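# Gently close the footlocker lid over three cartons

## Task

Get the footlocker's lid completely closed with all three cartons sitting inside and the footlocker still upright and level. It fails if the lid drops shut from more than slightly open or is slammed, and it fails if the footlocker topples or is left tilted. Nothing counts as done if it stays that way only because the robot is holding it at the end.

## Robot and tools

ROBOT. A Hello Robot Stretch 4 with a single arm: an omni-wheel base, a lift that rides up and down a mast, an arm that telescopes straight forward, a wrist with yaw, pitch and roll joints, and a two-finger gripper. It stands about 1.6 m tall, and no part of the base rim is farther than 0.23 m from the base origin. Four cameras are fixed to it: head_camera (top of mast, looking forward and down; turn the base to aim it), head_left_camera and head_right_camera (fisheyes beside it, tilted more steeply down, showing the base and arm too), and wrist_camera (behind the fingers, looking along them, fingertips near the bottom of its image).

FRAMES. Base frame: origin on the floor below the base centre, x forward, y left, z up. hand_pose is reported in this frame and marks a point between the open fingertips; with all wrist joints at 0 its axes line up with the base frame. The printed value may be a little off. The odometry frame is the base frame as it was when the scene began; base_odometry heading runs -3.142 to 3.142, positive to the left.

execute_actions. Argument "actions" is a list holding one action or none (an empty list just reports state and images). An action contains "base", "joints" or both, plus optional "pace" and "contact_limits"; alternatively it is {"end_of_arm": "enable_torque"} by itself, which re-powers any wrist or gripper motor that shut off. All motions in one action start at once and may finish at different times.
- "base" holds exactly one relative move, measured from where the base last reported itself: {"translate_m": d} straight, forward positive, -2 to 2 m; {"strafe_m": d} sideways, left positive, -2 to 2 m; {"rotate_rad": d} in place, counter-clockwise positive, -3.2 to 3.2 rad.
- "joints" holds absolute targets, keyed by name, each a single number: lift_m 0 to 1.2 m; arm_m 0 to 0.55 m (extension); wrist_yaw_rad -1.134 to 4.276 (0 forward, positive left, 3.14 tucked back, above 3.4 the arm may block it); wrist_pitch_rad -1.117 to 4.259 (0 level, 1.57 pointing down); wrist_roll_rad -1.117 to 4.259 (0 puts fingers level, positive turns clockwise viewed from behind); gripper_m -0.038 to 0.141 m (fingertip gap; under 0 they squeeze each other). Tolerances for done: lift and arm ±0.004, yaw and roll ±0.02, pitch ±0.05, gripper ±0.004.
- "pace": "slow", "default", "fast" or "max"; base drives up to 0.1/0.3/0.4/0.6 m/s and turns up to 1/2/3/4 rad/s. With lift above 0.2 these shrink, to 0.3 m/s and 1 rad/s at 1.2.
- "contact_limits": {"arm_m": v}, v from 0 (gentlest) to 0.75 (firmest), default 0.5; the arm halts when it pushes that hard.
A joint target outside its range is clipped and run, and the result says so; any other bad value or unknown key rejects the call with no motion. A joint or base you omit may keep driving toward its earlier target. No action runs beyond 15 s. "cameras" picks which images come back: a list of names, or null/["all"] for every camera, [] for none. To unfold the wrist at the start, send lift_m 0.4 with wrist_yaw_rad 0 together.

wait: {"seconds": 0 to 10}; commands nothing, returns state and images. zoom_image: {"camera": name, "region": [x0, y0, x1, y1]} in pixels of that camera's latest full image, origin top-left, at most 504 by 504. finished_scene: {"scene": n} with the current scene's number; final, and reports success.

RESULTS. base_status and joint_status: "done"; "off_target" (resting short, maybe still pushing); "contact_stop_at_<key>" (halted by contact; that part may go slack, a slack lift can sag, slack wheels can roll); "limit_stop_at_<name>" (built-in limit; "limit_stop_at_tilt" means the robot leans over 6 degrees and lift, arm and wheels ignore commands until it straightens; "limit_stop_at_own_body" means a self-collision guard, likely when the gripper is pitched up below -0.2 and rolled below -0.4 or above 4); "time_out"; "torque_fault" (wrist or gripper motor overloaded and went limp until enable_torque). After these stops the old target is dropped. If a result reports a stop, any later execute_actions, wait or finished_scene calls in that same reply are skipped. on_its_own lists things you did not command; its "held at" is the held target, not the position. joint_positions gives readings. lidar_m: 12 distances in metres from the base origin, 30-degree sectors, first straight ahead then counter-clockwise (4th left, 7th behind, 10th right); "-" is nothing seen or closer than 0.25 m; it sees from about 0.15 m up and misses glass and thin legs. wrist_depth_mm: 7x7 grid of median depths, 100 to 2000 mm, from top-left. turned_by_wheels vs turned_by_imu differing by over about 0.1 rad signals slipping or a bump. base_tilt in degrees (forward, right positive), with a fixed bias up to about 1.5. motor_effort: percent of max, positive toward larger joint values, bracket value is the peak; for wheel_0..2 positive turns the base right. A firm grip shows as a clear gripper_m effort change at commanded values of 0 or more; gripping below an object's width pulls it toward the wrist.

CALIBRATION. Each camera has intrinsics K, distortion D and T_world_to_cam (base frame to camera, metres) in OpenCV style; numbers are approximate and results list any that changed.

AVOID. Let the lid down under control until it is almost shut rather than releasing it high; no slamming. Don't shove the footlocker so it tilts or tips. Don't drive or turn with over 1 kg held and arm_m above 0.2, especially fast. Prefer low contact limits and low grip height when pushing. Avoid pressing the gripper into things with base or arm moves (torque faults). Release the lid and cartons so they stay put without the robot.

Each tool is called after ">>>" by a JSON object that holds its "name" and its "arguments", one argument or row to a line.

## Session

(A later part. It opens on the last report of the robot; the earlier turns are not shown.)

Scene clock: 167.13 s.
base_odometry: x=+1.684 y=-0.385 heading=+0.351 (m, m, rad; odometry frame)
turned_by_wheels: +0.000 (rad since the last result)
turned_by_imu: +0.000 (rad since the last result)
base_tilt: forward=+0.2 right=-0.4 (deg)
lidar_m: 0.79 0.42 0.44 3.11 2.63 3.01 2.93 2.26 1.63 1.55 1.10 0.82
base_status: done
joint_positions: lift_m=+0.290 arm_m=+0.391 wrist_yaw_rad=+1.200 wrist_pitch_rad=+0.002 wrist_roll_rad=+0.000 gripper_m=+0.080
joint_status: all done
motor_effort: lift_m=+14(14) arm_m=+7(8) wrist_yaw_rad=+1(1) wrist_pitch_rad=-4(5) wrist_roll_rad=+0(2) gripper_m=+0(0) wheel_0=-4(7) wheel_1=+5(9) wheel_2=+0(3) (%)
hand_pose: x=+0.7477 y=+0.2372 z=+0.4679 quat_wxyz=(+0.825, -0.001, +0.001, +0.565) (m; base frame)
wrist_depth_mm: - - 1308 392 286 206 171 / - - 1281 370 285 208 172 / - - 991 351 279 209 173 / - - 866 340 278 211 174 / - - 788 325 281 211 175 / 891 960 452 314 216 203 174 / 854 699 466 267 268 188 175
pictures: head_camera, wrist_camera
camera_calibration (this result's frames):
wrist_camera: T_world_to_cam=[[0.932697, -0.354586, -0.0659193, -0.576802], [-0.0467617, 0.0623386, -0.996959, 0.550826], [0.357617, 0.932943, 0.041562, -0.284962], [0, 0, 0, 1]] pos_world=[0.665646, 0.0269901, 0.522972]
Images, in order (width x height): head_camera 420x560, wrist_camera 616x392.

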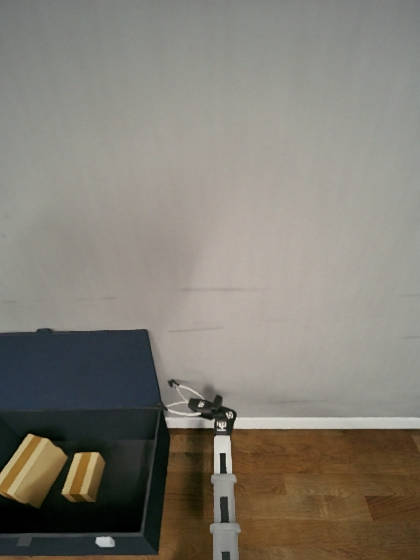

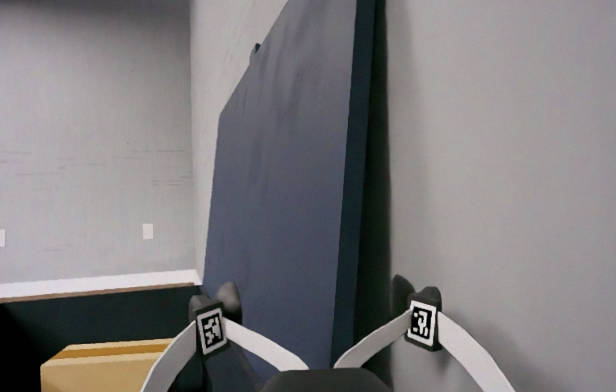

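>>> {"name": "execute_actions", "arguments": {
  "actions": [
    {"base":{"strafe_m":0.045},"pace":"slow"}
  ],
  "cameras": ["wrist_camera","head_camera"]
}}

Scene clock: 176.40 s.
base_odometry: x=+1.669 y=-0.343 heading=+0.351 (m, m, rad; odometry frame)
turned_by_wheels: +0.000 (rad since the last result)
turned_by_imu: +0.000 (rad since the last result)
base_tilt: forward=+0.3 right=-0.4 (deg)
lidar_m: 0.77 0.39 0.45 3.08 2.53 3.00 2.92 2.33 1.70 1.63 1.13 0.82
base_status: done
joint_positions: lift_m=+0.290 arm_m=+0.391 wrist_yaw_rad=+1.200 wrist_pitch_rad=+0.002 wrist_roll_rad=+0.000 gripper_m=+0.080
joint_status: not commanded
motor_effort: lift_m=+14(15) arm_m=+7(7) wrist_yaw_rad=+1(1) wrist_pitch_rad=-6(6) wrist_roll_rad=+1(0) gripper_m=-5(2) wheel_0=-4(10) wheel_1=+5(9) wheel_2=+0(2) (%)
hand_pose: x=+0.7477 y=+0.2372 z=+0.4679 quat_wxyz=(+0.825, -0.001, +0.001, +0.565) (m; base frame)
wrist_depth_mm: - - 1281 389 258 208 173 / - - 1308 373 252 209 174 / - - 946 355 251 211 174 / - - 854 340 252 211 175 / - - 778 325 255 212 175 / 866 904 452 310 216 204 175 / 831 676 469 254 255 189 176
pictures: head_camera, wrist_camera
camera_calibration (this result's frames):
wrist_camera: T_world_to_cam=[[0.932697, -0.354586, -0.0659195, -0.576804], [-0.0467618, 0.0623387, -0.996959, 0.550826], [0.357617, 0.932943, 0.0415621, -0.284963], [0, 0, 0, 1]] pos_world=[0.665649, 0.02699, 0.522972]
Images, in order (width x height): head_camera 420x560, wrist_camera 616x392.

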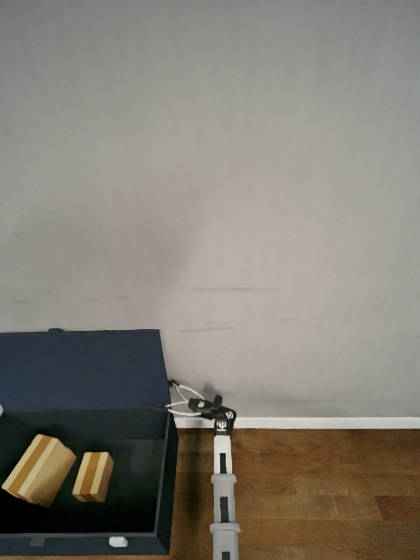

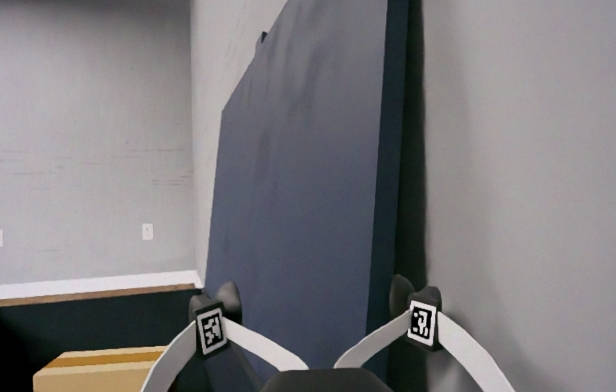

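>>> {"name": "zoom_image", "arguments": {
  "camera": "wrist_camera",
  "region": [340, 250, 480, 390]
}}

>>> {"name": "zoom_image", "arguments": {
  "camera": "head_camera",
  "region": [140, 360, 240, 440]
}}

Region (340, 250, 480, 390) of wrist_camera's 616x392 image, scaled by 3.600.

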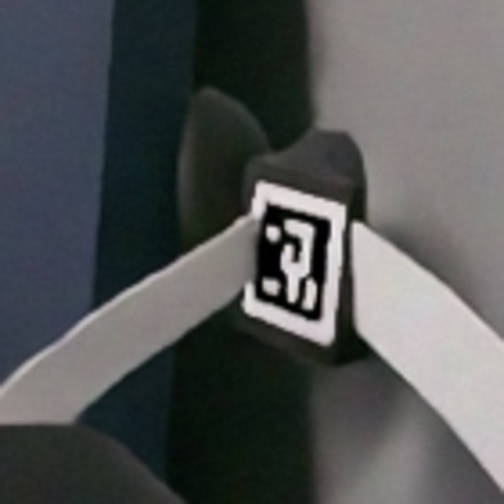

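Region (140, 360, 240, 440) of head_camera's 420x560 image, scaled by 5.040, with more detail than that image has; it fills the top 403 rows of this view, and the rest is white.

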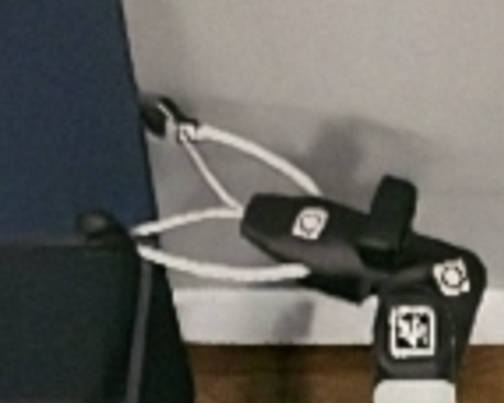

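>>> {"name": "execute_actions", "arguments": {
  "actions": [
    {"joints":{"arm_m":0.400,"lift_m":0.25},"pace":"slow","contact_limits":{"arm_m":0.2}}
  ],
  "cameras": []
}}

>>> {"name": "execute_actions", "arguments": {
  "actions": [
    {"base":{"strafe_m":0.03},"pace":"slow"}
  ],
  "cameras": ["wrist_camera","head_camera"]
}}

Scene clock: 191.10 s.
base_odometry: x=+1.669 y=-0.343 heading=+0.351 (m, m, rad; odometry frame)
turned_by_wheels: +0.000 (rad since the last result)
turned_by_imu: +0.000 (rad since the last result)
base_tilt: forward=+0.4 right=-0.3 (deg)
lidar_m: 0.77 0.35 0.44 3.07 2.51 3.00 2.94 2.33 1.67 1.61 1.10 0.81
base_status: not commanded
joint_positions: lift_m=+0.250 arm_m=+0.399 wrist_yaw_rad=+1.200 wrist_pitch_rad=+0.002 wrist_roll_rad=+0.000 gripper_m=+0.080
joint_status: all done
motor_effort: lift_m=+15(15) arm_m=+8(8) wrist_yaw_rad=+1(1) wrist_pitch_rad=-5(6) wrist_roll_rad=+0(0) gripper_m=-2(2) wheel_0=-4(4) wheel_1=+5(5) wheel_2=+0(0) (%)
contact_limits: arm_m 0.2
hand_pose: x=+0.7557 y=+0.2372 z=+0.4279 quat_wxyz=(+0.825, -0.001, +0.001, +0.565) (m; base frame)
wrist_depth_mm: - - 1229 347 246 198 163 / - - 1229 330 239 198 165 / - - 866 314 251 200 165 / - - 778 301 253 201 166 / - - 707 289 253 201 167 / 854 891 402 278 216 194 167 / 634 640 404 227 256 179 167
pictures: none
No camera images: the call's "cameras" was empty. Leave "cameras" out to get every camera's image.

Scene clock: 192.40 s.
base_odometry: x=+1.659 y=-0.315 heading=+0.351 (m, m, rad; odometry frame)
turned_by_wheels: +0.000 (rad since the last result)
turned_by_imu: +0.000 (rad since the last result)
base_tilt: forward=+0.3 right=-0.4 (deg)
lidar_m: 0.77 0.35 0.43 3.04 2.52 3.01 2.92 2.38 1.72 1.64 1.13 0.82
base_status: done
joint_positions: lift_m=+0.250 arm_m=+0.399 wrist_yaw_rad=+1.200 wrist_pitch_rad=+0.002 wrist_roll_rad=+0.000 gripper_m=+0.080
joint_status: not commanded
motor_effort: lift_m=+14(14) arm_m=+8(8) wrist_yaw_rad=+1(1) wrist_pitch_rad=-5(4) wrist_roll_rad=-1(1) gripper_m=-1(0) wheel_0=-4(8) wheel_1=+5(9) wheel_2=+0(1) (%)
hand_pose: x=+0.7557 y=+0.2372 z=+0.4279 quat_wxyz=(+0.825, -0.001, +0.001, +0.565) (m; base frame)
wrist_depth_mm: - - 1229 343 230 198 165 / - - 1255 330 224 200 166 / - - 866 314 218 200 167 / - - 768 301 213 202 167 / - - 691 287 218 202 167 / 820 878 402 279 199 195 167 / 621 634 402 226 197 181 167
pictures: head_camera, wrist_camera
camera_calibration (this result's frames):
wrist_camera: T_world_to_cam=[[0.932697, -0.354586, -0.0659193, -0.586905], [-0.0467616, 0.0623387, -0.996959, 0.511345], [0.357617, 0.932943, 0.041562, -0.286164], [0, 0, 0, 1]] pos_world=[0.673653, 0.02699, 0.482995]
Images, in order (width x height): head_camera 420x560, wrist_camera 616x392.

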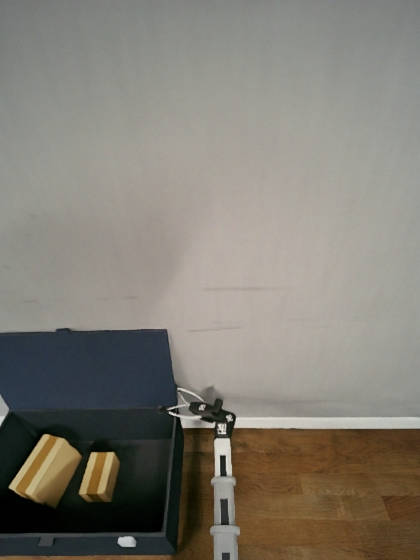

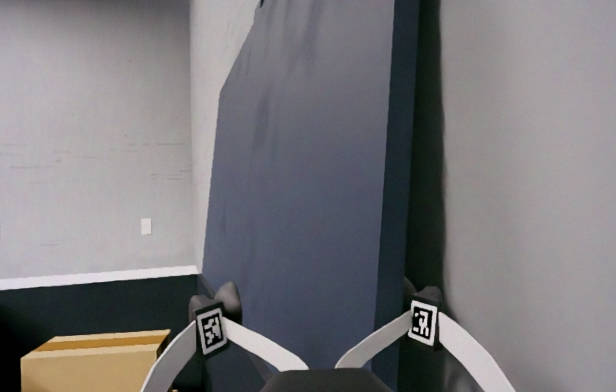

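>>> {"name": "execute_actions", "arguments": {
  "actions": [
    {"joints":{"lift_m":0.53},"pace":"slow"}
  ],
  "cameras": ["wrist_camera","head_camera"]
}}

Scene clock: 199.83 s.
base_odometry: x=+1.659 y=-0.315 heading=+0.351 (m, m, rad; odometry frame)
turned_by_wheels: +0.000 (rad since the last result)
turned_by_imu: +0.000 (rad since the last result)
base_tilt: forward=+0.2 right=-0.4 (deg)
lidar_m: 0.75 0.35 0.43 3.03 2.50 3.01 2.94 2.33 1.73 1.64 1.12 0.82
base_status: not commanded
joint_positions: lift_m=+0.530 arm_m=+0.399 wrist_yaw_rad=+1.199 wrist_pitch_rad=+0.003 wrist_roll_rad=+0.000 gripper_m=+0.080
joint_status: all done
motor_effort: lift_m=+22(24) arm_m=+6(7) wrist_yaw_rad=+4(10) wrist_pitch_rad=-7(10) wrist_roll_rad=+0(0) gripper_m=-1(4) wheel_0=-4(4) wheel_1=+5(5) wheel_2=+0(0) (%)
hand_pose: x=+0.7560 y=+0.2370 z=+0.7070 quat_wxyz=(+0.826, -0.001, +0.001, +0.564) (m; base frame)
wrist_depth_mm: - - 1229 449 273 198 163 / - - 1229 452 277 199 165 / - - 1281 452 264 200 166 / - - 891 286 214 201 167 / - - 707 285 213 202 167 / - - 427 283 199 195 167 / - 1983 492 234 198 180 167
pictures: head_camera, wrist_camera
camera_calibration (this result's frames):
wrist_camera: T_world_to_cam=[[0.932408, -0.35534, -0.0659507, -0.568474], [-0.0470372, 0.0616153, -0.996991, 0.790041], [0.358334, 0.932704, 0.0407364, -0.297665], [0, 0, 0, 1]] pos_world=[0.673874, 0.026953, 0.762298]
Images, in order (width x height): head_camera 420x560, wrist_camera 616x392.

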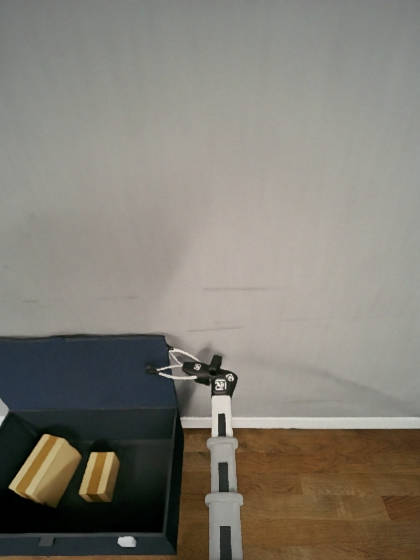

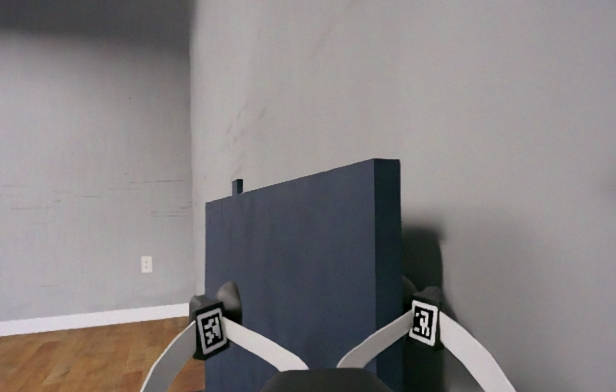

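>>> {"name": "execute_actions", "arguments": {
  "actions": [
    {"joints":{"gripper_m":0.04},"pace":"slow"}
  ],
  "cameras": ["wrist_camera","head_camera"]
}}

Scene clock: 203.67 s.
base_odometry: x=+1.659 y=-0.315 heading=+0.351 (m, m, rad; odometry frame)
turned_by_wheels: +0.000 (rad since the last result)
turned_by_imu: +0.000 (rad since the last result)
base_tilt: forward=+0.2 right=-0.4 (deg)
lidar_m: 0.78 0.34 0.41 3.02 2.49 2.99 2.93 2.37 1.71 1.63 1.11 0.83
base_status: not commanded
joint_positions: lift_m=+0.530 arm_m=+0.399 wrist_yaw_rad=+1.199 wrist_pitch_rad=+0.003 wrist_roll_rad=+0.000 gripper_m=+0.040
joint_status: all done
motor_effort: lift_m=+22(23) arm_m=+6(6) wrist_yaw_rad=+2(3) wrist_pitch_rad=-7(7) wrist_roll_rad=+0(1) gripper_m=-2(6) wheel_0=-4(4) wheel_1=+5(5) wheel_2=+0(0) (%)
hand_pose: x=+0.7560 y=+0.2371 z=+0.7071 quat_wxyz=(+0.826, -0.001, +0.001, +0.564) (m; base frame)
wrist_depth_mm: - - 1229 449 276 198 164 / - - 1255 452 278 199 164 / - - 1308 459 279 200 166 / - - 854 218 266 201 167 / - - 559 222 267 202 167 / - - 585 208 195 202 167 / - 1983 193 194 256 180 167
pictures: head_camera, wrist_camera
camera_calibration (this result's frames):
wrist_camera: T_world_to_cam=[[0.93248, -0.35515, -0.0659477, -0.568518], [-0.0469053, 0.0619737, -0.996975, 0.789954], [0.358163, 0.932753, 0.0411308, -0.297846], [0, 0, 0, 1]] pos_world=[0.673862, 0.0269514, 0.762323]
Images, in order (width x height): head_camera 420x560, wrist_camera 616x392.

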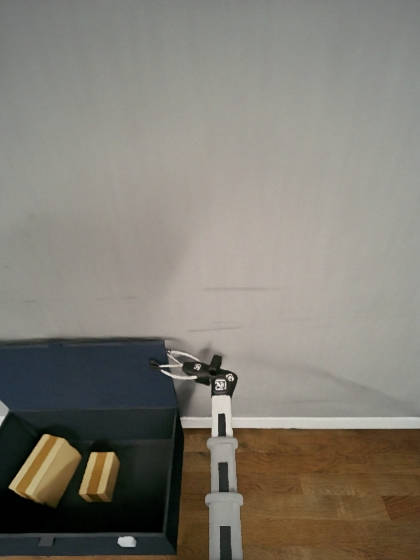

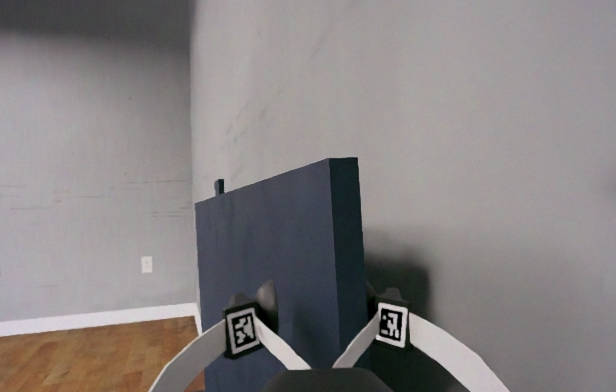

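>>> {"name": "execute_actions", "arguments": {
  "actions": [
    {"joints":{"arm_m":0.311,"lift_m":0.52,"wrist_roll_rad":-0.27},"pace":"slow"}
  ],
  "cameras": ["wrist_camera","head_camera"]
}}

Scene clock: 221.53 s.
base_odometry: x=+1.659 y=-0.315 heading=+0.351 (m, m, rad; odometry frame)
turned_by_wheels: +0.000 (rad since the last result)
turned_by_imu: +0.000 (rad since the last result)
base_tilt: forward=+0.3 right=-0.5 (deg)
lidar_m: 0.78 0.36 0.42 3.01 2.47 2.99 2.95 2.34 1.76 1.66 1.12 0.83
base_status: not commanded
joint_positions: lift_m=+0.520 arm_m=+0.312 wrist_yaw_rad=+1.201 wrist_pitch_rad=+0.004 wrist_roll_rad=-0.270 gripper_m=+0.040
joint_status: all done
motor_effort: lift_m=+14(20) arm_m=-6(8) wrist_yaw_rad=-2(6) wrist_pitch_rad=-9(8) wrist_roll_rad=+1(6) gripper_m=-6(5) wheel_0=-4(4) wheel_1=+5(5) wheel_2=+0(0) (%)
hand_pose: x=+0.6689 y=+0.2374 z=+0.6975 quat_wxyz=(+0.817, -0.112, -0.075, +0.560) (m; base frame)
wrist_depth_mm: - - - 1205 597 399 315 / - - - 1025 549 377 301 / - - - 891 521 362 291 / - - 413 183 484 345 279 / - - 462 192 455 330 271 / 1863 - 384 203 208 315 259 / 831 904 290 172 373 273 251
pictures: head_camera, wrist_camera
camera_calibration (this result's frames):
wrist_camera: T_world_to_cam=[[0.9161, -0.345999, 0.202598, -0.666332], [0.202853, -0.0358934, -0.978551, 0.619547], [0.34585, 0.937548, 0.037305, -0.256781], [0, 0, 0, 1]] pos_world=[0.573558, 0.0324313, 0.750835]
Images, in order (width x height): head_camera 420x560, wrist_camera 616x392.

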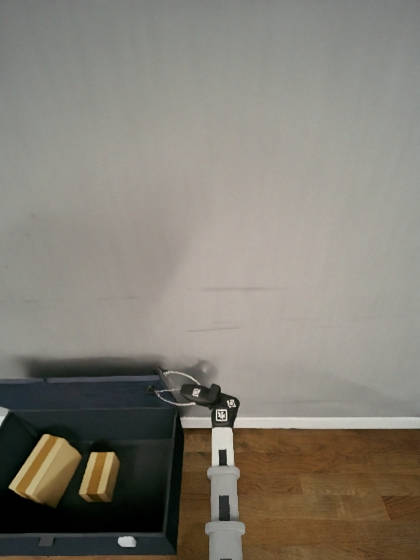

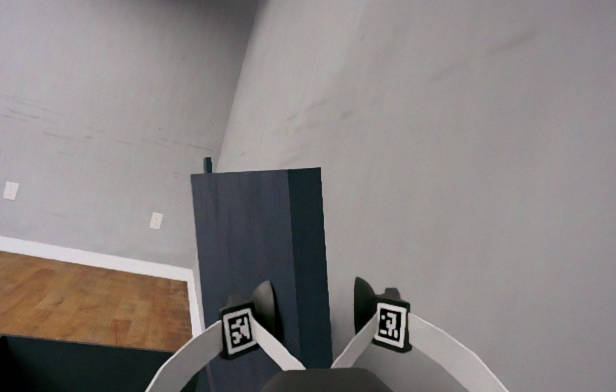

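>>> {"name": "execute_actions", "arguments": {
  "actions": [
    {"joints":{"arm_m":0.193,"lift_m":0.465,"wrist_roll_rad":-0.62},"pace":"slow"}
  ],
  "cameras": ["wrist_camera","head_camera"]
}}

Scene clock: 228.23 s.
base_odometry: x=+1.659 y=-0.315 heading=+0.351 (m, m, rad; odometry frame)
turned_by_wheels: +0.000 (rad since the last result)
turned_by_imu: +0.000 (rad since the last result)
base_tilt: forward=+0.2 right=-0.4 (deg)
lidar_m: 0.78 0.34 0.42 3.03 2.51 3.02 2.93 2.33 1.74 1.65 1.14 0.82
base_status: not commanded
joint_positions: lift_m=+0.465 arm_m=+0.194 wrist_yaw_rad=+1.202 wrist_pitch_rad=+0.007 wrist_roll_rad=-0.620 gripper_m=+0.040
joint_status: all done
motor_effort: lift_m=+16(17) arm_m=-6(7) wrist_yaw_rad=-4(8) wrist_pitch_rad=-19(18) wrist_roll_rad=+1(3) gripper_m=-6(6) wheel_0=-4(4) wheel_1=+5(5) wheel_2=+0(0) (%)
hand_pose: x=+0.5508 y=+0.2375 z=+0.6414 quat_wxyz=(+0.785, -0.254, -0.170, +0.539) (m; base frame)
wrist_depth_mm: - - - - 1576 891 661 / - - - - 1182 759 580 / - - - 1708 976 654 521 / 1921 - 615 183 809 585 469 / 854 1921 1708 193 699 521 433 / 866 931 591 207 208 477 397 / 683 699 357 179 504 397 366
pictures: head_camera, wrist_camera
camera_calibration (this result's frames):
wrist_camera: T_world_to_cam=[[0.796979, -0.296242, 0.52637, -0.700617], [0.503781, -0.154734, -0.84986, 0.368602], [0.333211, 0.942496, 0.0259211, -0.200838], [0, 0, 0, 1]] pos_world=[0.439604, 0.0387721, 0.68725]
Images, in order (width x height): head_camera 420x560, wrist_camera 616x392.

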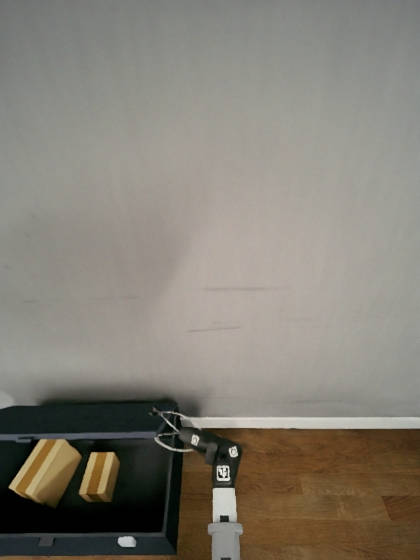

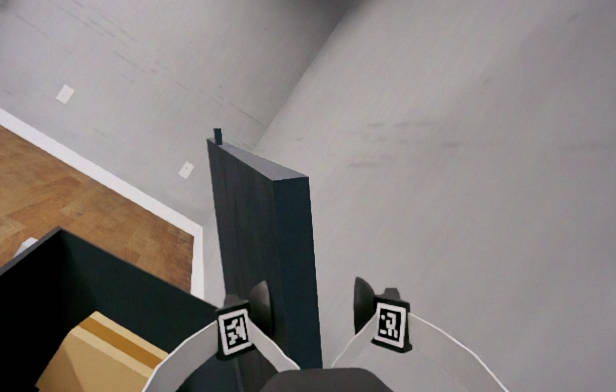

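>>> {"name": "execute_actions", "arguments": {
  "actions": [
    {"joints":{"arm_m":0.101,"lift_m":0.373,"wrist_roll_rad":-0.95},"pace":"slow"}
  ],
  "cameras": ["wrist_camera","head_camera"]
}}

Scene clock: 233.33 s.
base_odometry: x=+1.659 y=-0.315 heading=+0.351 (m, m, rad; odometry frame)
turned_by_wheels: +0.000 (rad since the last result)
turned_by_imu: +0.000 (rad since the last result)
base_tilt: forward=+0.2 right=-0.4 (deg)
lidar_m: 0.77 0.35 0.42 3.03 2.51 3.01 2.93 2.35 1.74 1.64 1.14 0.83
base_status: not commanded
joint_positions: lift_m=+0.373 arm_m=+0.102 wrist_yaw_rad=+1.200 wrist_pitch_rad=+0.009 wrist_roll_rad=-0.950 gripper_m=+0.040
joint_status: all done
on_its_own: wrist_pitch_rad is at rest, and its effort (-24) is outside its rest range (-23 to +23)
motor_effort: lift_m=+17(17) arm_m=-8(8) wrist_yaw_rad=+1(17) wrist_pitch_rad=-24(24) wrist_roll_rad=+2(5) gripper_m=-7(6) wheel_0=-2(4) wheel_1=+5(5) wheel_2=+0(0) (%)
hand_pose: x=+0.4592 y=+0.2372 z=+0.5488 quat_wxyz=(+0.733, -0.380, -0.255, +0.504) (m; base frame)
wrist_depth_mm: - - - - - - 1397 / 1708 - - - - 1464 1060 / 1366 - - - 1537 1098 866 / 976 904 - 1537 1160 878 715 / 891 917 991 1025 917 732 627 / 750 723 741 842 207 634 544 / 647 723 699 180 597 508 480
pictures: head_camera, wrist_camera
camera_calibration (this result's frames):
wrist_camera: T_world_to_cam=[[0.5958, -0.215953, 0.773555, -0.641275], [0.733867, -0.244915, -0.633605, 0.132975], [0.326284, 0.945188, 0.0125606, -0.157773], [0, 0, 0, 1]] pos_world=[0.335964, 0.0432071, 0.582296]
Images, in order (width x height): head_camera 420x560, wrist_camera 616x392.

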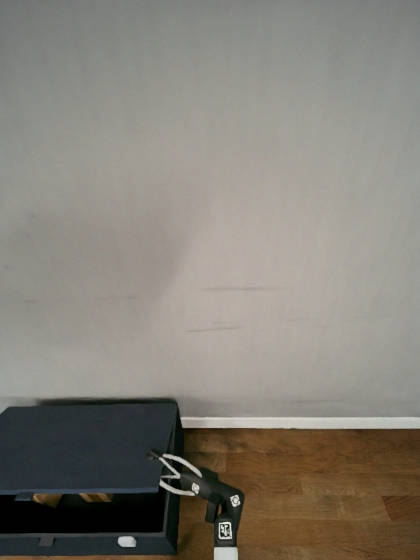

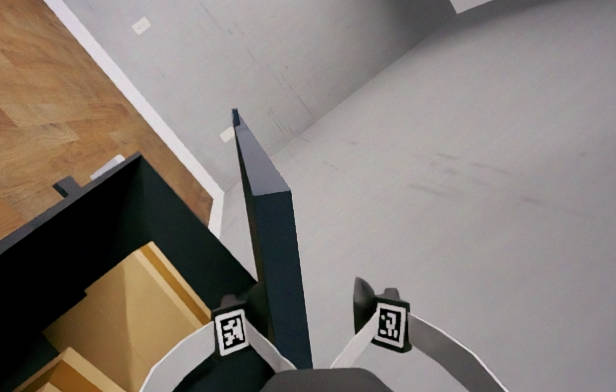

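>>> {"name": "execute_actions", "arguments": {
  "actions": [
    {"base":{"strafe_m":-0.02},"joints":{"arm_m":0.056,"lift_m":0.29,"wrist_roll_rad":-1.11},"pace":"slow"}
  ],
  "cameras": ["wrist_camera","head_camera"]
}}

Scene clock: 237.93 s.
base_odometry: x=+1.665 y=-0.333 heading=+0.351 (m, m, rad; odometry frame)
turned_by_wheels: +0.000 (rad since the last result)
turned_by_imu: +0.000 (rad since the last result)
base_tilt: forward=+0.3 right=-0.4 (deg)
lidar_m: 0.77 0.36 0.43 3.07 2.49 3.01 2.94 2.33 1.70 1.63 1.12 0.82
base_status: done
joint_positions: lift_m=+0.290 arm_m=+0.057 wrist_yaw_rad=+1.199 wrist_pitch_rad=+0.009 wrist_roll_rad=-1.110 gripper_m=+0.040
joint_status: all done
on_its_own: wrist_pitch_rad is at rest, and its effort (-25) is outside its rest range (-23 to +23)
motor_effort: lift_m=+17(17) arm_m=-7(7) wrist_yaw_rad=+4(13) wrist_pitch_rad=-25(24) wrist_roll_rad=+1(1) gripper_m=-5(8) wheel_0=+4(10) wheel_1=-4(6) wheel_2=+0(3) (%)
hand_pose: x=+0.4145 y=+0.2370 z=+0.4658 quat_wxyz=(+0.700, -0.437, -0.294, +0.481) (m; base frame)
wrist_depth_mm: 1281 - - - - - - / 1078 1808 - - - - 1537 / 946 1308 976 - - 1430 1138 / 759 960 960 1756 1366 1078 917 / 276 798 778 1255 1060 866 750 / 627 759 768 917 208 732 640 / 189 549 699 205 668 580 559
pictures: head_camera, wrist_camera
camera_calibration (this result's frames):
wrist_camera: T_world_to_cam=[[0.473479, -0.16816, 0.864604, -0.553535], [0.818862, -0.277569, -0.502415, 0.0245554], [0.324473, 0.945874, 0.00627641, -0.138458], [0, 0, 0, 1]] pos_world=[0.286906, 0.0446976, 0.491794]
Images, in order (width x height): head_camera 420x560, wrist_camera 616x392.

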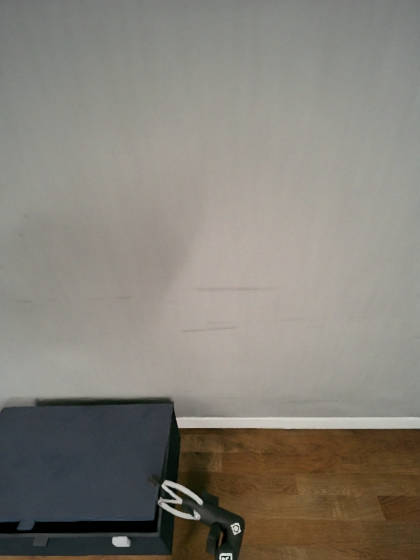

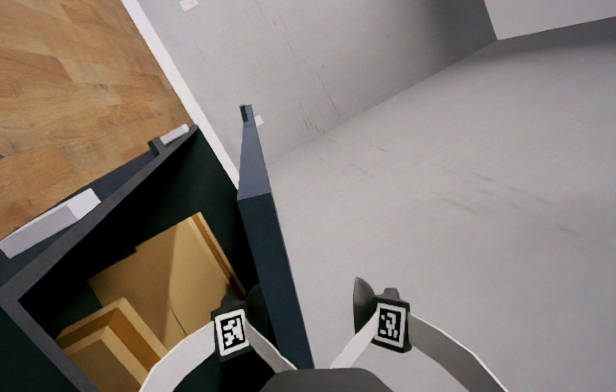

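>>> {"name": "execute_actions", "arguments": {
  "actions": [
    {"joints":{"arm_m":0.03,"lift_m":0.235},"pace":"slow"}
  ],
  "cameras": ["wrist_camera","head_left_camera"]
}}

Scene clock: 242.60 s.
base_odometry: x=+1.666 y=-0.333 heading=+0.351 (m, m, rad; odometry frame)
turned_by_wheels: +0.000 (rad since the last result)
turned_by_imu: +0.000 (rad since the last result)
base_tilt: forward=+0.3 right=-0.4 (deg)
lidar_m: 0.75 0.37 0.43 3.07 2.51 2.99 2.93 2.33 1.72 1.61 1.15 0.81
base_status: not commanded
joint_positions: lift_m=+0.235 arm_m=+0.031 wrist_yaw_rad=+1.198 wrist_pitch_rad=+0.009 wrist_roll_rad=-1.111 gripper_m=+0.040
joint_status: all done
on_its_own: wrist_pitch_rad is at rest, and its effort (-24) is outside its rest range (-23 to +23)
motor_effort: lift_m=+17(18) arm_m=-7(8) wrist_yaw_rad=+7(7) wrist_pitch_rad=-24(25) wrist_roll_rad=+2(3) gripper_m=-5(6) wheel_0=+4(4) wheel_1=-4(4) wheel_2=+0(0) (%)
hand_pose: x=+0.3888 y=+0.2368 z=+0.4108 quat_wxyz=(+0.701, -0.438, -0.294, +0.481) (m; base frame)
wrist_depth_mm: 1138 - - - - - - / 946 1661 - - - - 1661 / 842 1229 946 - - 1499 1205 / 715 480 976 1756 1464 1138 946 / 397 254 778 1138 1098 917 788 / 206 187 778 286 208 768 668 / 187 192 202 207 699 609 591
pictures: head_left_camera, wrist_camera
camera_calibration (this result's frames):
wrist_camera: T_world_to_cam=[[0.473277, -0.168607, 0.864628, -0.493663], [0.818595, -0.278428, -0.502374, 0.0182306], [0.32544, 0.945542, 0.00624753, -0.12987], [0, 0, 0, 1]] pos_world=[0.260981, 0.0446386, 0.436805]
Images, in order (width x height): head_left_camera 420x672, wrist_camera 616x392.

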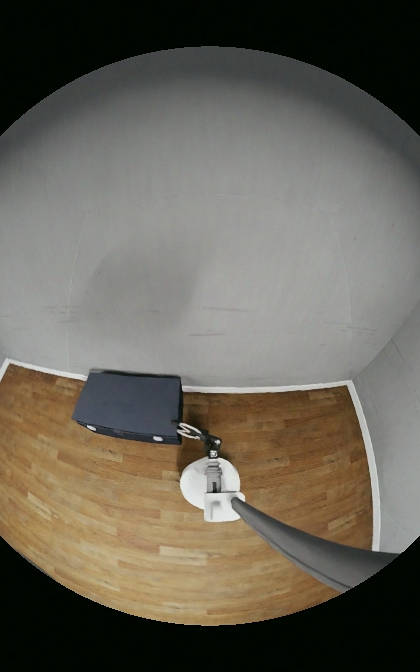

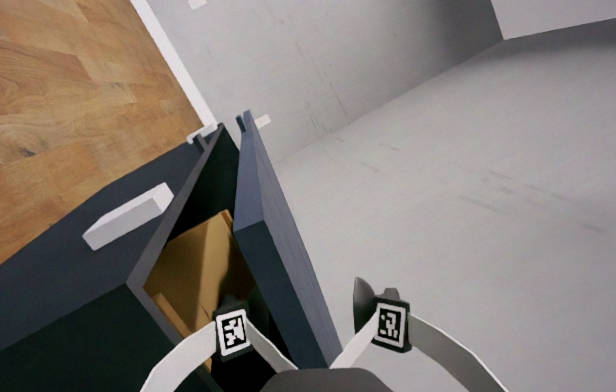

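>>> {"name": "execute_actions", "arguments": {
  "actions": [
    {"base":{"strafe_m":-0.012},"joints":{"lift_m":0.223},"pace":"slow"}
  ],
  "cameras": ["wrist_camera"]
}}

>>> {"name": "zoom_image", "arguments": {
  "camera": "wrist_camera",
  "region": [120, 200, 340, 392]
}}

Scene clock: 249.47 s.
base_odometry: x=+1.670 y=-0.344 heading=+0.351 (m, m, rad; odometry frame)
turned_by_wheels: +0.000 (rad since the last result)
turned_by_imu: +0.000 (rad since the last result)
base_tilt: forward=+0.1 right=-0.4 (deg)
lidar_m: 0.76 0.37 0.41 3.06 2.54 3.00 2.89 2.30 1.70 1.61 1.14 0.81
base_status: done
joint_positions: lift_m=+0.223 arm_m=+0.031 wrist_yaw_rad=+1.202 wrist_pitch_rad=+0.009 wrist_roll_rad=-1.111 gripper_m=+0.040
joint_status: all done
on_its_own: wrist_pitch_rad is at rest, and its effort (-24) is outside its rest range (-23 to +23)
motor_effort: lift_m=+17(17) arm_m=-7(8) wrist_yaw_rad=-5(6) wrist_pitch_rad=-24(24) wrist_roll_rad=+1(4) gripper_m=-4(5) wheel_0=+6(7) wheel_1=-3(9) wheel_2=+0(1) (%)
hand_pose: x=+0.3877 y=+0.2376 z=+0.3988 quat_wxyz=(+0.700, -0.437, -0.295, +0.482) (m; base frame)
wrist_depth_mm: 1098 - - - - - - / 917 1661 - - - - 1661 / 798 1205 976 - - 1537 1205 / 699 525 349 1863 1464 1160 946 / 424 237 788 741 1118 931 798 / 214 196 208 300 207 768 683 / 197 203 214 218 699 615 585
pictures: wrist_camera
camera_calibration (this result's frames):
wrist_camera: T_world_to_cam=[[0.47393, -0.166754, 0.864629, -0.483363], [0.819752, -0.275011, -0.50237, 0.0120791], [0.321555, 0.946869, 0.00636109, -0.129012], [0, 0, 0, 1]] pos_world=[0.260663, 0.0448767, 0.424818]
Images, in order (width x height): wrist_camera 616x392.

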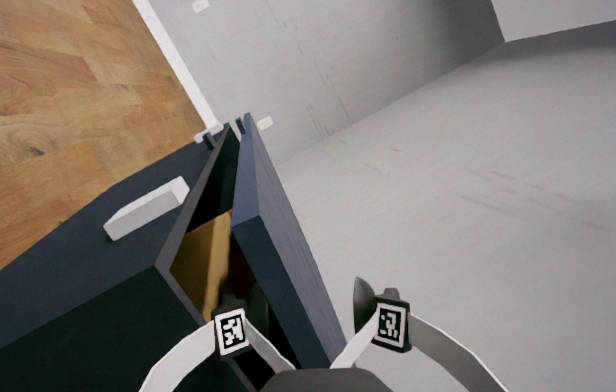

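Region (120, 200, 340, 392) of wrist_camera's 616x392 image, scaled by 2.291; it fills the top 440 rows of this view, and the rest is white.

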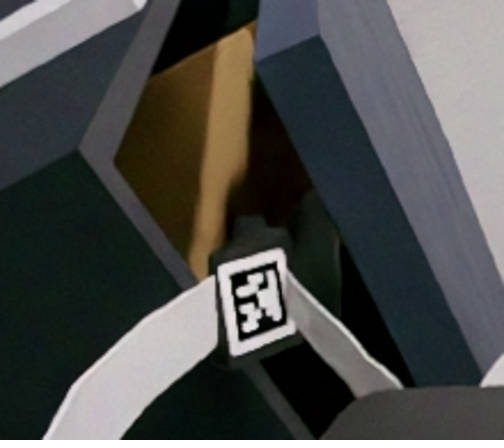

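>>> {"name": "execute_actions", "arguments": {
  "actions": [
    {"base":{"strafe_m":-0.008},"joints":{"lift_m":0.214,"arm_m":0.02},"pace":"slow"}
  ],
  "cameras": ["wrist_camera"]
}}

>>> {"name": "zoom_image", "arguments": {
  "camera": "wrist_camera",
  "region": [120, 200, 340, 392]
}}

Scene clock: 254.70 s.
base_odometry: x=+1.672 y=-0.352 heading=+0.351 (m, m, rad; odometry frame)
turned_by_wheels: +0.000 (rad since the last result)
turned_by_imu: +0.000 (rad since the last result)
base_tilt: forward=+0.1 right=-0.4 (deg)
lidar_m: 0.78 0.35 0.39 3.07 2.54 3.01 2.93 2.26 1.68 1.60 1.14 0.83
base_status: done
joint_positions: lift_m=+0.214 arm_m=+0.021 wrist_yaw_rad=+1.199 wrist_pitch_rad=+0.006 wrist_roll_rad=-1.111 gripper_m=+0.040
joint_status: all done
motor_effort: lift_m=+16(17) arm_m=-8(6) wrist_yaw_rad=+4(5) wrist_pitch_rad=-13(22) wrist_roll_rad=+2(2) gripper_m=-4(7) wheel_0=+5(9) wheel_1=-6(8) wheel_2=+0(1) (%)
hand_pose: x=+0.3786 y=+0.2370 z=+0.3907 quat_wxyz=(+0.701, -0.437, -0.295, +0.481) (m; base frame)
wrist_depth_mm: 1078 - - - - - - / 917 1618 - - - - 1661 / 798 1229 891 - - 1537 1205 / 691 574 340 1863 1464 1182 976 / 473 271 778 634 1138 931 809 / 245 206 211 229 208 768 691 / 206 213 222 196 707 627 603
pictures: wrist_camera
camera_calibration (this result's frames):
wrist_camera: T_world_to_cam=[[0.472512, -0.17053, 0.864669, -0.470725], [0.819396, -0.276273, -0.502259, 0.0157135], [0.324535, 0.945829, 0.00918985, -0.127466], [0, 0, 0, 1]] pos_world=[0.250915, 0.0446296, 0.416085]
Images, in order (width x height): wrist_camera 616x392.

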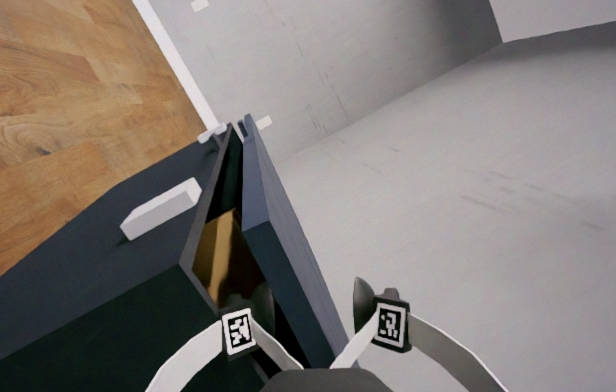

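Region (120, 200, 340, 392) of wrist_camera's 616x392 image, scaled by 2.291; it fills the top 440 rows of this view, and the rest is white.

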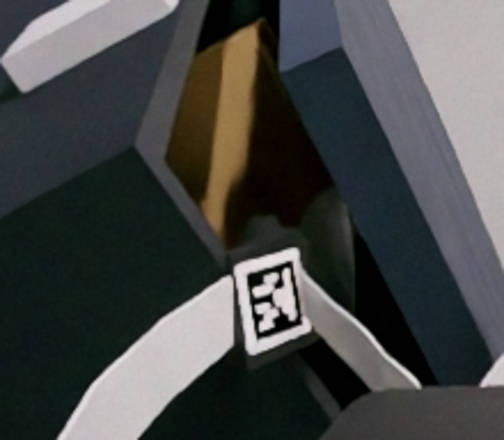

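>>> {"name": "execute_actions", "arguments": {
  "actions": [
    {"base":{"strafe_m":-0.006},"pace":"slow"}
  ],
  "cameras": ["wrist_camera"]
}}

>>> {"name": "zoom_image", "arguments": {
  "camera": "wrist_camera",
  "region": [120, 200, 340, 392]
}}

Scene clock: 262.93 s.
base_odometry: x=+1.674 y=-0.357 heading=+0.351 (m, m, rad; odometry frame)
turned_by_wheels: +0.000 (rad since the last result)
turned_by_imu: +0.000 (rad since the last result)
base_tilt: forward=+0.3 right=-0.5 (deg)
lidar_m: 0.77 0.37 0.43 3.08 2.55 3.02 2.94 2.25 1.66 1.60 1.12 0.80
base_status: done
joint_positions: lift_m=+0.214 arm_m=+0.021 wrist_yaw_rad=+1.201 wrist_pitch_rad=+0.005 wrist_roll_rad=-1.111 gripper_m=+0.040
joint_status: not commanded
motor_effort: lift_m=+15(16) arm_m=-7(7) wrist_yaw_rad=-3(4) wrist_pitch_rad=-16(15) wrist_roll_rad=+2(2) gripper_m=-5(8) wheel_0=+6(7) wheel_1=-4(9) wheel_2=+0(1) (%)
hand_pose: x=+0.3779 y=+0.2374 z=+0.3909 quat_wxyz=(+0.700, -0.436, -0.296, +0.481) (m; base frame)
wrist_depth_mm: 1078 - - - - - - / 931 1576 - - - - 1708 / 798 1281 917 - - 1576 1229 / 691 597 340 1863 1499 1182 976 / 488 278 798 668 1138 931 798 / 251 211 214 243 208 788 683 / 211 219 227 198 699 627 603
pictures: wrist_camera
camera_calibration (this result's frames):
wrist_camera: T_world_to_cam=[[0.472762, -0.169811, 0.864674, -0.470723], [0.820085, -0.27425, -0.502242, 0.0156652], [0.322423, 0.946547, 0.0096048, -0.127188], [0, 0, 0, 1]] pos_world=[0.250701, 0.044751, 0.416111]
Images, in order (width x height): wrist_camera 616x392.

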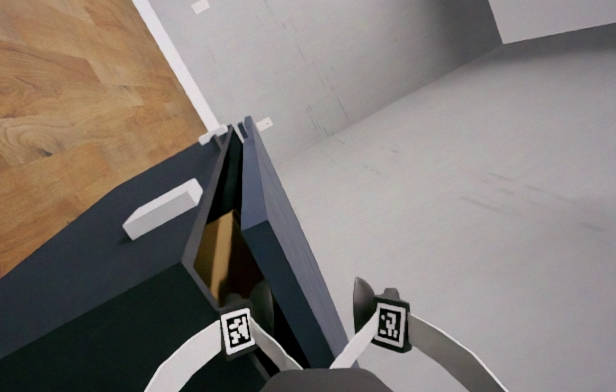

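Region (120, 200, 340, 392) of wrist_camera's 616x392 image, scaled by 2.291; it fills the top 440 rows of this view, and the rest is white.

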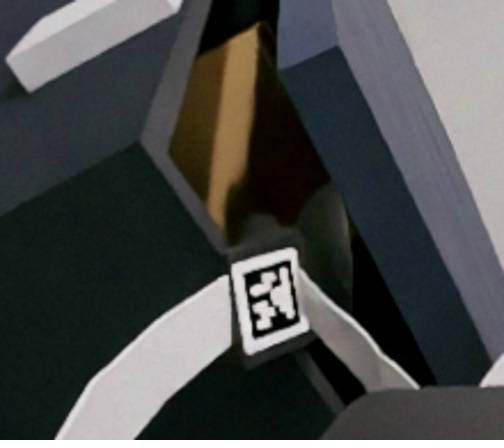

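>>> {"name": "execute_actions", "arguments": {
  "actions": [
    {"base":{"strafe_m":-0.006},"joints":{"lift_m":0.21},"pace":"slow"}
  ],
  "cameras": ["wrist_camera"]
}}

>>> {"name": "zoom_image", "arguments": {
  "camera": "wrist_camera",
  "region": [120, 200, 340, 392]
}}

Scene clock: 266.30 s.
base_odometry: x=+1.676 y=-0.363 heading=+0.351 (m, m, rad; odometry frame)
turned_by_wheels: +0.000 (rad since the last result)
turned_by_imu: +0.000 (rad since the last result)
base_tilt: forward=+0.3 right=-0.5 (deg)
lidar_m: 0.77 0.37 0.41 3.10 2.59 3.01 2.95 2.25 1.67 1.60 1.12 0.82
base_status: done
joint_positions: lift_m=+0.210 arm_m=+0.021 wrist_yaw_rad=+1.201 wrist_pitch_rad=+0.003 wrist_roll_rad=-1.111 gripper_m=+0.040
joint_status: all done
motor_effort: lift_m=+14(15) arm_m=-6(7) wrist_yaw_rad=-1(5) wrist_pitch_rad=-7(13) wrist_roll_rad=+1(1) gripper_m=-3(6) wheel_0=+3(11) wheel_1=-4(8) wheel_2=+0(3) (%)
hand_pose: x=+0.3780 y=+0.2373 z=+0.3877 quat_wxyz=(+0.701, -0.436, -0.297, +0.481) (m; base frame)
wrist_depth_mm: 1098 - - - - - - / 917 1618 - - - - 1708 / 798 1255 917 - - 1537 1205 / 683 585 329 1808 1464 1160 976 / 477 274 788 683 1118 946 798 / 247 218 221 251 208 778 691 / 218 226 236 202 707 627 609
pictures: wrist_camera
camera_calibration (this result's frames):
wrist_camera: T_world_to_cam=[[0.471903, -0.172068, 0.864697, -0.467162], [0.820402, -0.273472, -0.502148, 0.013654], [0.322874, 0.946364, 0.0121128, -0.128192], [0, 0, 0, 1]] pos_world=[0.250644, 0.0446669, 0.412363]
Images, in order (width x height): wrist_camera 616x392.

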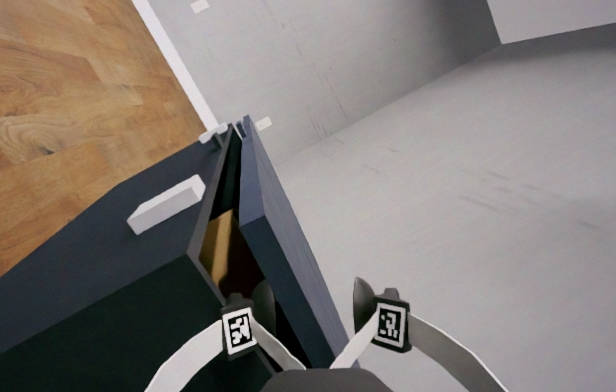

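Region (120, 200, 340, 392) of wrist_camera's 616x392 image, scaled by 2.291; it fills the top 440 rows of this view, and the rest is white.

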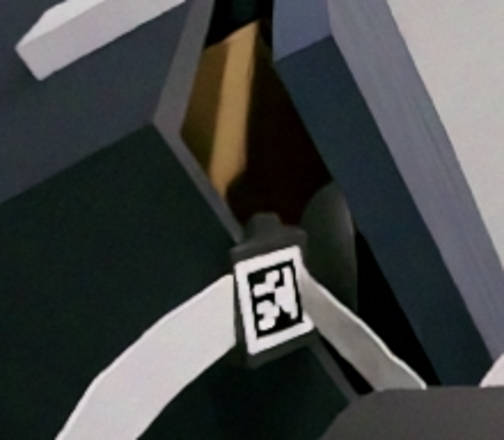

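>>> {"name": "execute_actions", "arguments": {
  "actions": [
    {"base":{"strafe_m":-0.005},"pace":"slow"}
  ],
  "cameras": ["wrist_camera"]
}}

>>> {"name": "zoom_image", "arguments": {
  "camera": "wrist_camera",
  "region": [120, 200, 340, 392]
}}

Scene clock: 270.27 s.
base_odometry: x=+1.678 y=-0.367 heading=+0.351 (m, m, rad; odometry frame)
turned_by_wheels: +0.000 (rad since the last result)
turned_by_imu: +0.000 (rad since the last result)
base_tilt: forward=+0.2 right=-0.5 (deg)
lidar_m: 0.76 0.39 0.42 3.11 2.58 3.04 2.94 2.28 1.66 1.60 1.13 0.82
base_status: done
joint_positions: lift_m=+0.210 arm_m=+0.021 wrist_yaw_rad=+1.199 wrist_pitch_rad=+0.009 wrist_roll_rad=-1.111 gripper_m=+0.040
joint_status: not commanded
on_its_own: wrist_pitch_rad is at rest, and its effort (-26) is outside its rest range (-23 to +23)
motor_effort: lift_m=+17(16) arm_m=-7(7) wrist_yaw_rad=+2(3) wrist_pitch_rad=-26(25) wrist_roll_rad=+1(1) gripper_m=-5(8) wheel_0=+4(5) wheel_1=-6(7) wheel_2=+0(1) (%)
hand_pose: x=+0.3783 y=+0.2371 z=+0.3857 quat_wxyz=(+0.700, -0.437, -0.294, +0.482) (m; base frame)
wrist_depth_mm: 1078 - - - - - - / 904 1576 - - - - 1618 / 778 1255 820 - - 1499 1205 / 683 585 322 1808 1499 1182 946 / 477 276 229 627 1118 917 809 / 249 224 224 343 207 778 699 / 225 230 242 250 699 621 603
pictures: wrist_camera
camera_calibration (this result's frames):
wrist_camera: T_world_to_cam=[[0.473615, -0.167596, 0.864639, -0.467301], [0.818984, -0.277312, -0.502359, 0.0139107], [0.323968, 0.94605, 0.00591934, -0.125995], [0, 0, 0, 1]] pos_world=[0.250746, 0.0447374, 0.411781]
Images, in order (width x height): wrist_camera 616x392.

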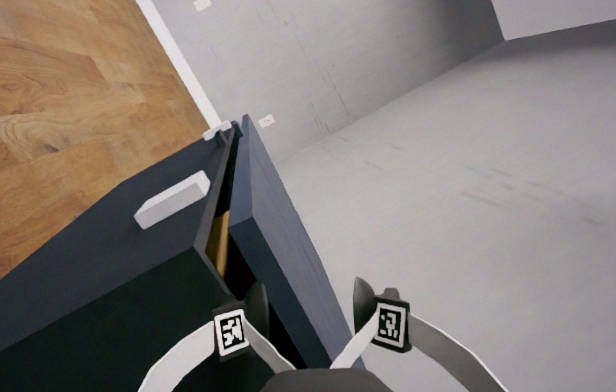

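Region (120, 200, 340, 392) of wrist_camera's 616x392 image, scaled by 2.291; it fills the top 440 rows of this view, and the rest is white.

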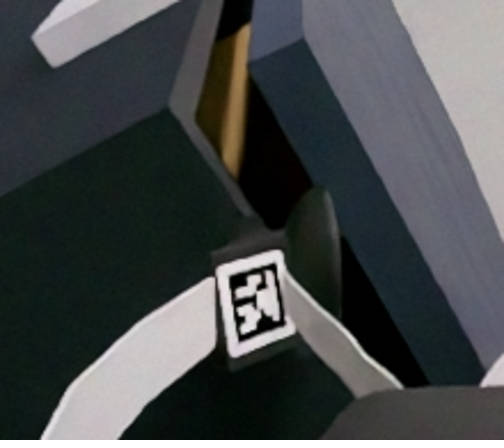

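The housing is off the rim and the finger carries the load again (gap about 2.2 cm). Lowering further.

>>> {"name": "execute_actions", "arguments": {
  "actions": [
    {"joints":{"lift_m":0.202},"pace":"slow"}
  ],
  "cameras": ["wrist_camera"]
}}

>>> {"name": "zoom_image", "arguments": {
  "camera": "wrist_camera",
  "region": [120, 200, 340, 392]
}}

Scene clock: 274.53 s.
base_odometry: x=+1.678 y=-0.367 heading=+0.351 (m, m, rad; odometry frame)
turned_by_wheels: +0.000 (rad since the last result)
turned_by_imu: +0.000 (rad since the last result)
base_tilt: forward=+0.2 right=-0.4 (deg)
lidar_m: 0.76 0.37 0.42 3.09 2.60 3.03 2.94 2.26 1.67 1.58 1.13 0.81
base_status: not commanded
joint_positions: lift_m=+0.202 arm_m=+0.021 wrist_yaw_rad=+1.200 wrist_pitch_rad=+0.008 wrist_roll_rad=-1.111 gripper_m=+0.040
joint_status: all done
motor_effort: lift_m=+16(16) arm_m=-6(7) wrist_yaw_rad=+1(2) wrist_pitch_rad=-23(23) wrist_roll_rad=+2(2) gripper_m=-4(5) wheel_0=+5(4) wheel_1=-6(6) wheel_2=+0(0) (%)
hand_pose: x=+0.3782 y=+0.2371 z=+0.3780 quat_wxyz=(+0.700, -0.437, -0.295, +0.482) (m; base frame)
wrist_depth_mm: 1042 - - - - - - / 878 1537 - - - - 1708 / 768 1205 778 - - 1576 1182 / 668 585 319 1756 1464 1182 960 / 480 274 226 569 1138 931 809 / 248 224 225 294 208 768 691 / 224 231 242 247 707 615 603
pictures: wrist_camera
camera_calibration (this result's frames):
wrist_camera: T_world_to_cam=[[0.473377, -0.1682, 0.864652, -0.460381], [0.819209, -0.276708, -0.502325, 0.00987588], [0.323747, 0.946119, 0.0068038, -0.126236], [0, 0, 0, 1]] pos_world=[0.250712, 0.0447315, 0.403889]
Images, in order (width x height): wrist_camera 616x392.

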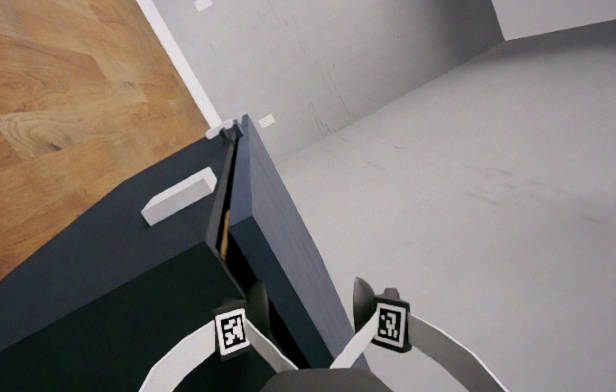

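Region (120, 200, 340, 392) of wrist_camera's 616x392 image, scaled by 2.291; it fills the top 440 rows of this view, and the rest is white.

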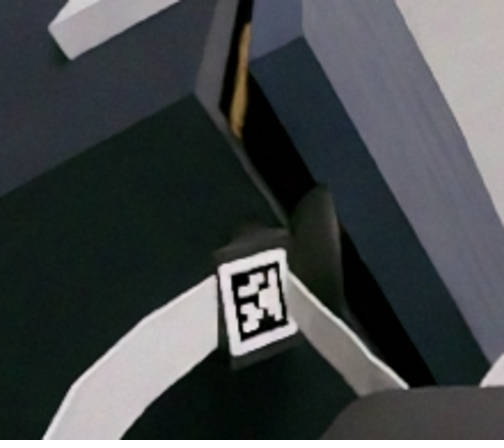

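>>> {"name": "execute_actions", "arguments": {
  "actions": [
    {"base":{"strafe_m":-0.003},"joints":{"lift_m":0.196},"pace":"slow"}
  ],
  "cameras": ["wrist_camera"]
}}

>>> {"name": "zoom_image", "arguments": {
  "camera": "wrist_camera",
  "region": [120, 200, 340, 392]
}}

Scene clock: 277.40 s.
base_odometry: x=+1.679 y=-0.370 heading=+0.351 (m, m, rad; odometry frame)
turned_by_wheels: +0.000 (rad since the last result)
turned_by_imu: +0.000 (rad since the last result)
base_tilt: forward=+0.3 right=-0.3 (deg)
lidar_m: 0.77 0.38 0.43 3.11 2.56 3.00 2.92 2.27 1.68 1.59 1.13 0.83
base_status: done
joint_positions: lift_m=+0.196 arm_m=+0.021 wrist_yaw_rad=+1.197 wrist_pitch_rad=+0.005 wrist_roll_rad=-1.111 gripper_m=+0.040
joint_status: all done
motor_effort: lift_m=+15(14) arm_m=-7(7) wrist_yaw_rad=+9(9) wrist_pitch_rad=-15(22) wrist_roll_rad=+1(3) gripper_m=-3(7) wheel_0=+1(7) wheel_1=-5(10) wheel_2=+0(1) (%)
hand_pose: x=+0.3788 y=+0.2367 z=+0.3730 quat_wxyz=(+0.701, -0.437, -0.295, +0.480) (m; base frame)
wrist_depth_mm: 1042 - - - - - - / 878 1537 - - - - 1661 / 759 1182 778 - - 1537 1205 / 668 554 317 1863 1499 1160 976 / 455 267 229 668 1098 931 798 / 240 228 230 320 208 778 683 / 229 236 247 206 707 621 597
pictures: wrist_camera
camera_calibration (this result's frames):
wrist_camera: T_world_to_cam=[[0.471979, -0.171873, 0.864694, -0.455007], [0.819099, -0.277256, -0.502201, 0.0068839], [0.326057, 0.945298, 0.00992219, -0.127805], [0, 0, 0, 1]] pos_world=[0.250787, 0.0445191, 0.398167]
Images, in order (width x height): wrist_camera 616x392.

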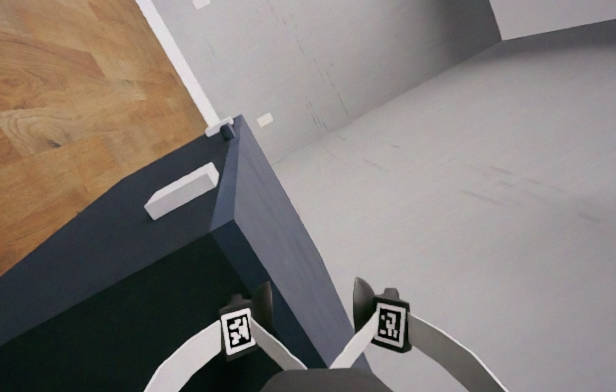

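Region (120, 200, 340, 392) of wrist_camera's 616x392 image, scaled by 2.291; it fills the top 440 rows of this view, and the rest is white.

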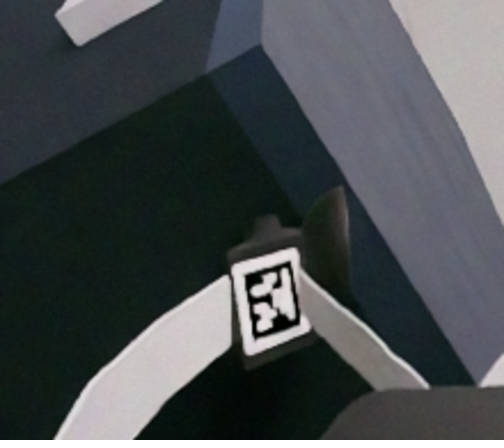

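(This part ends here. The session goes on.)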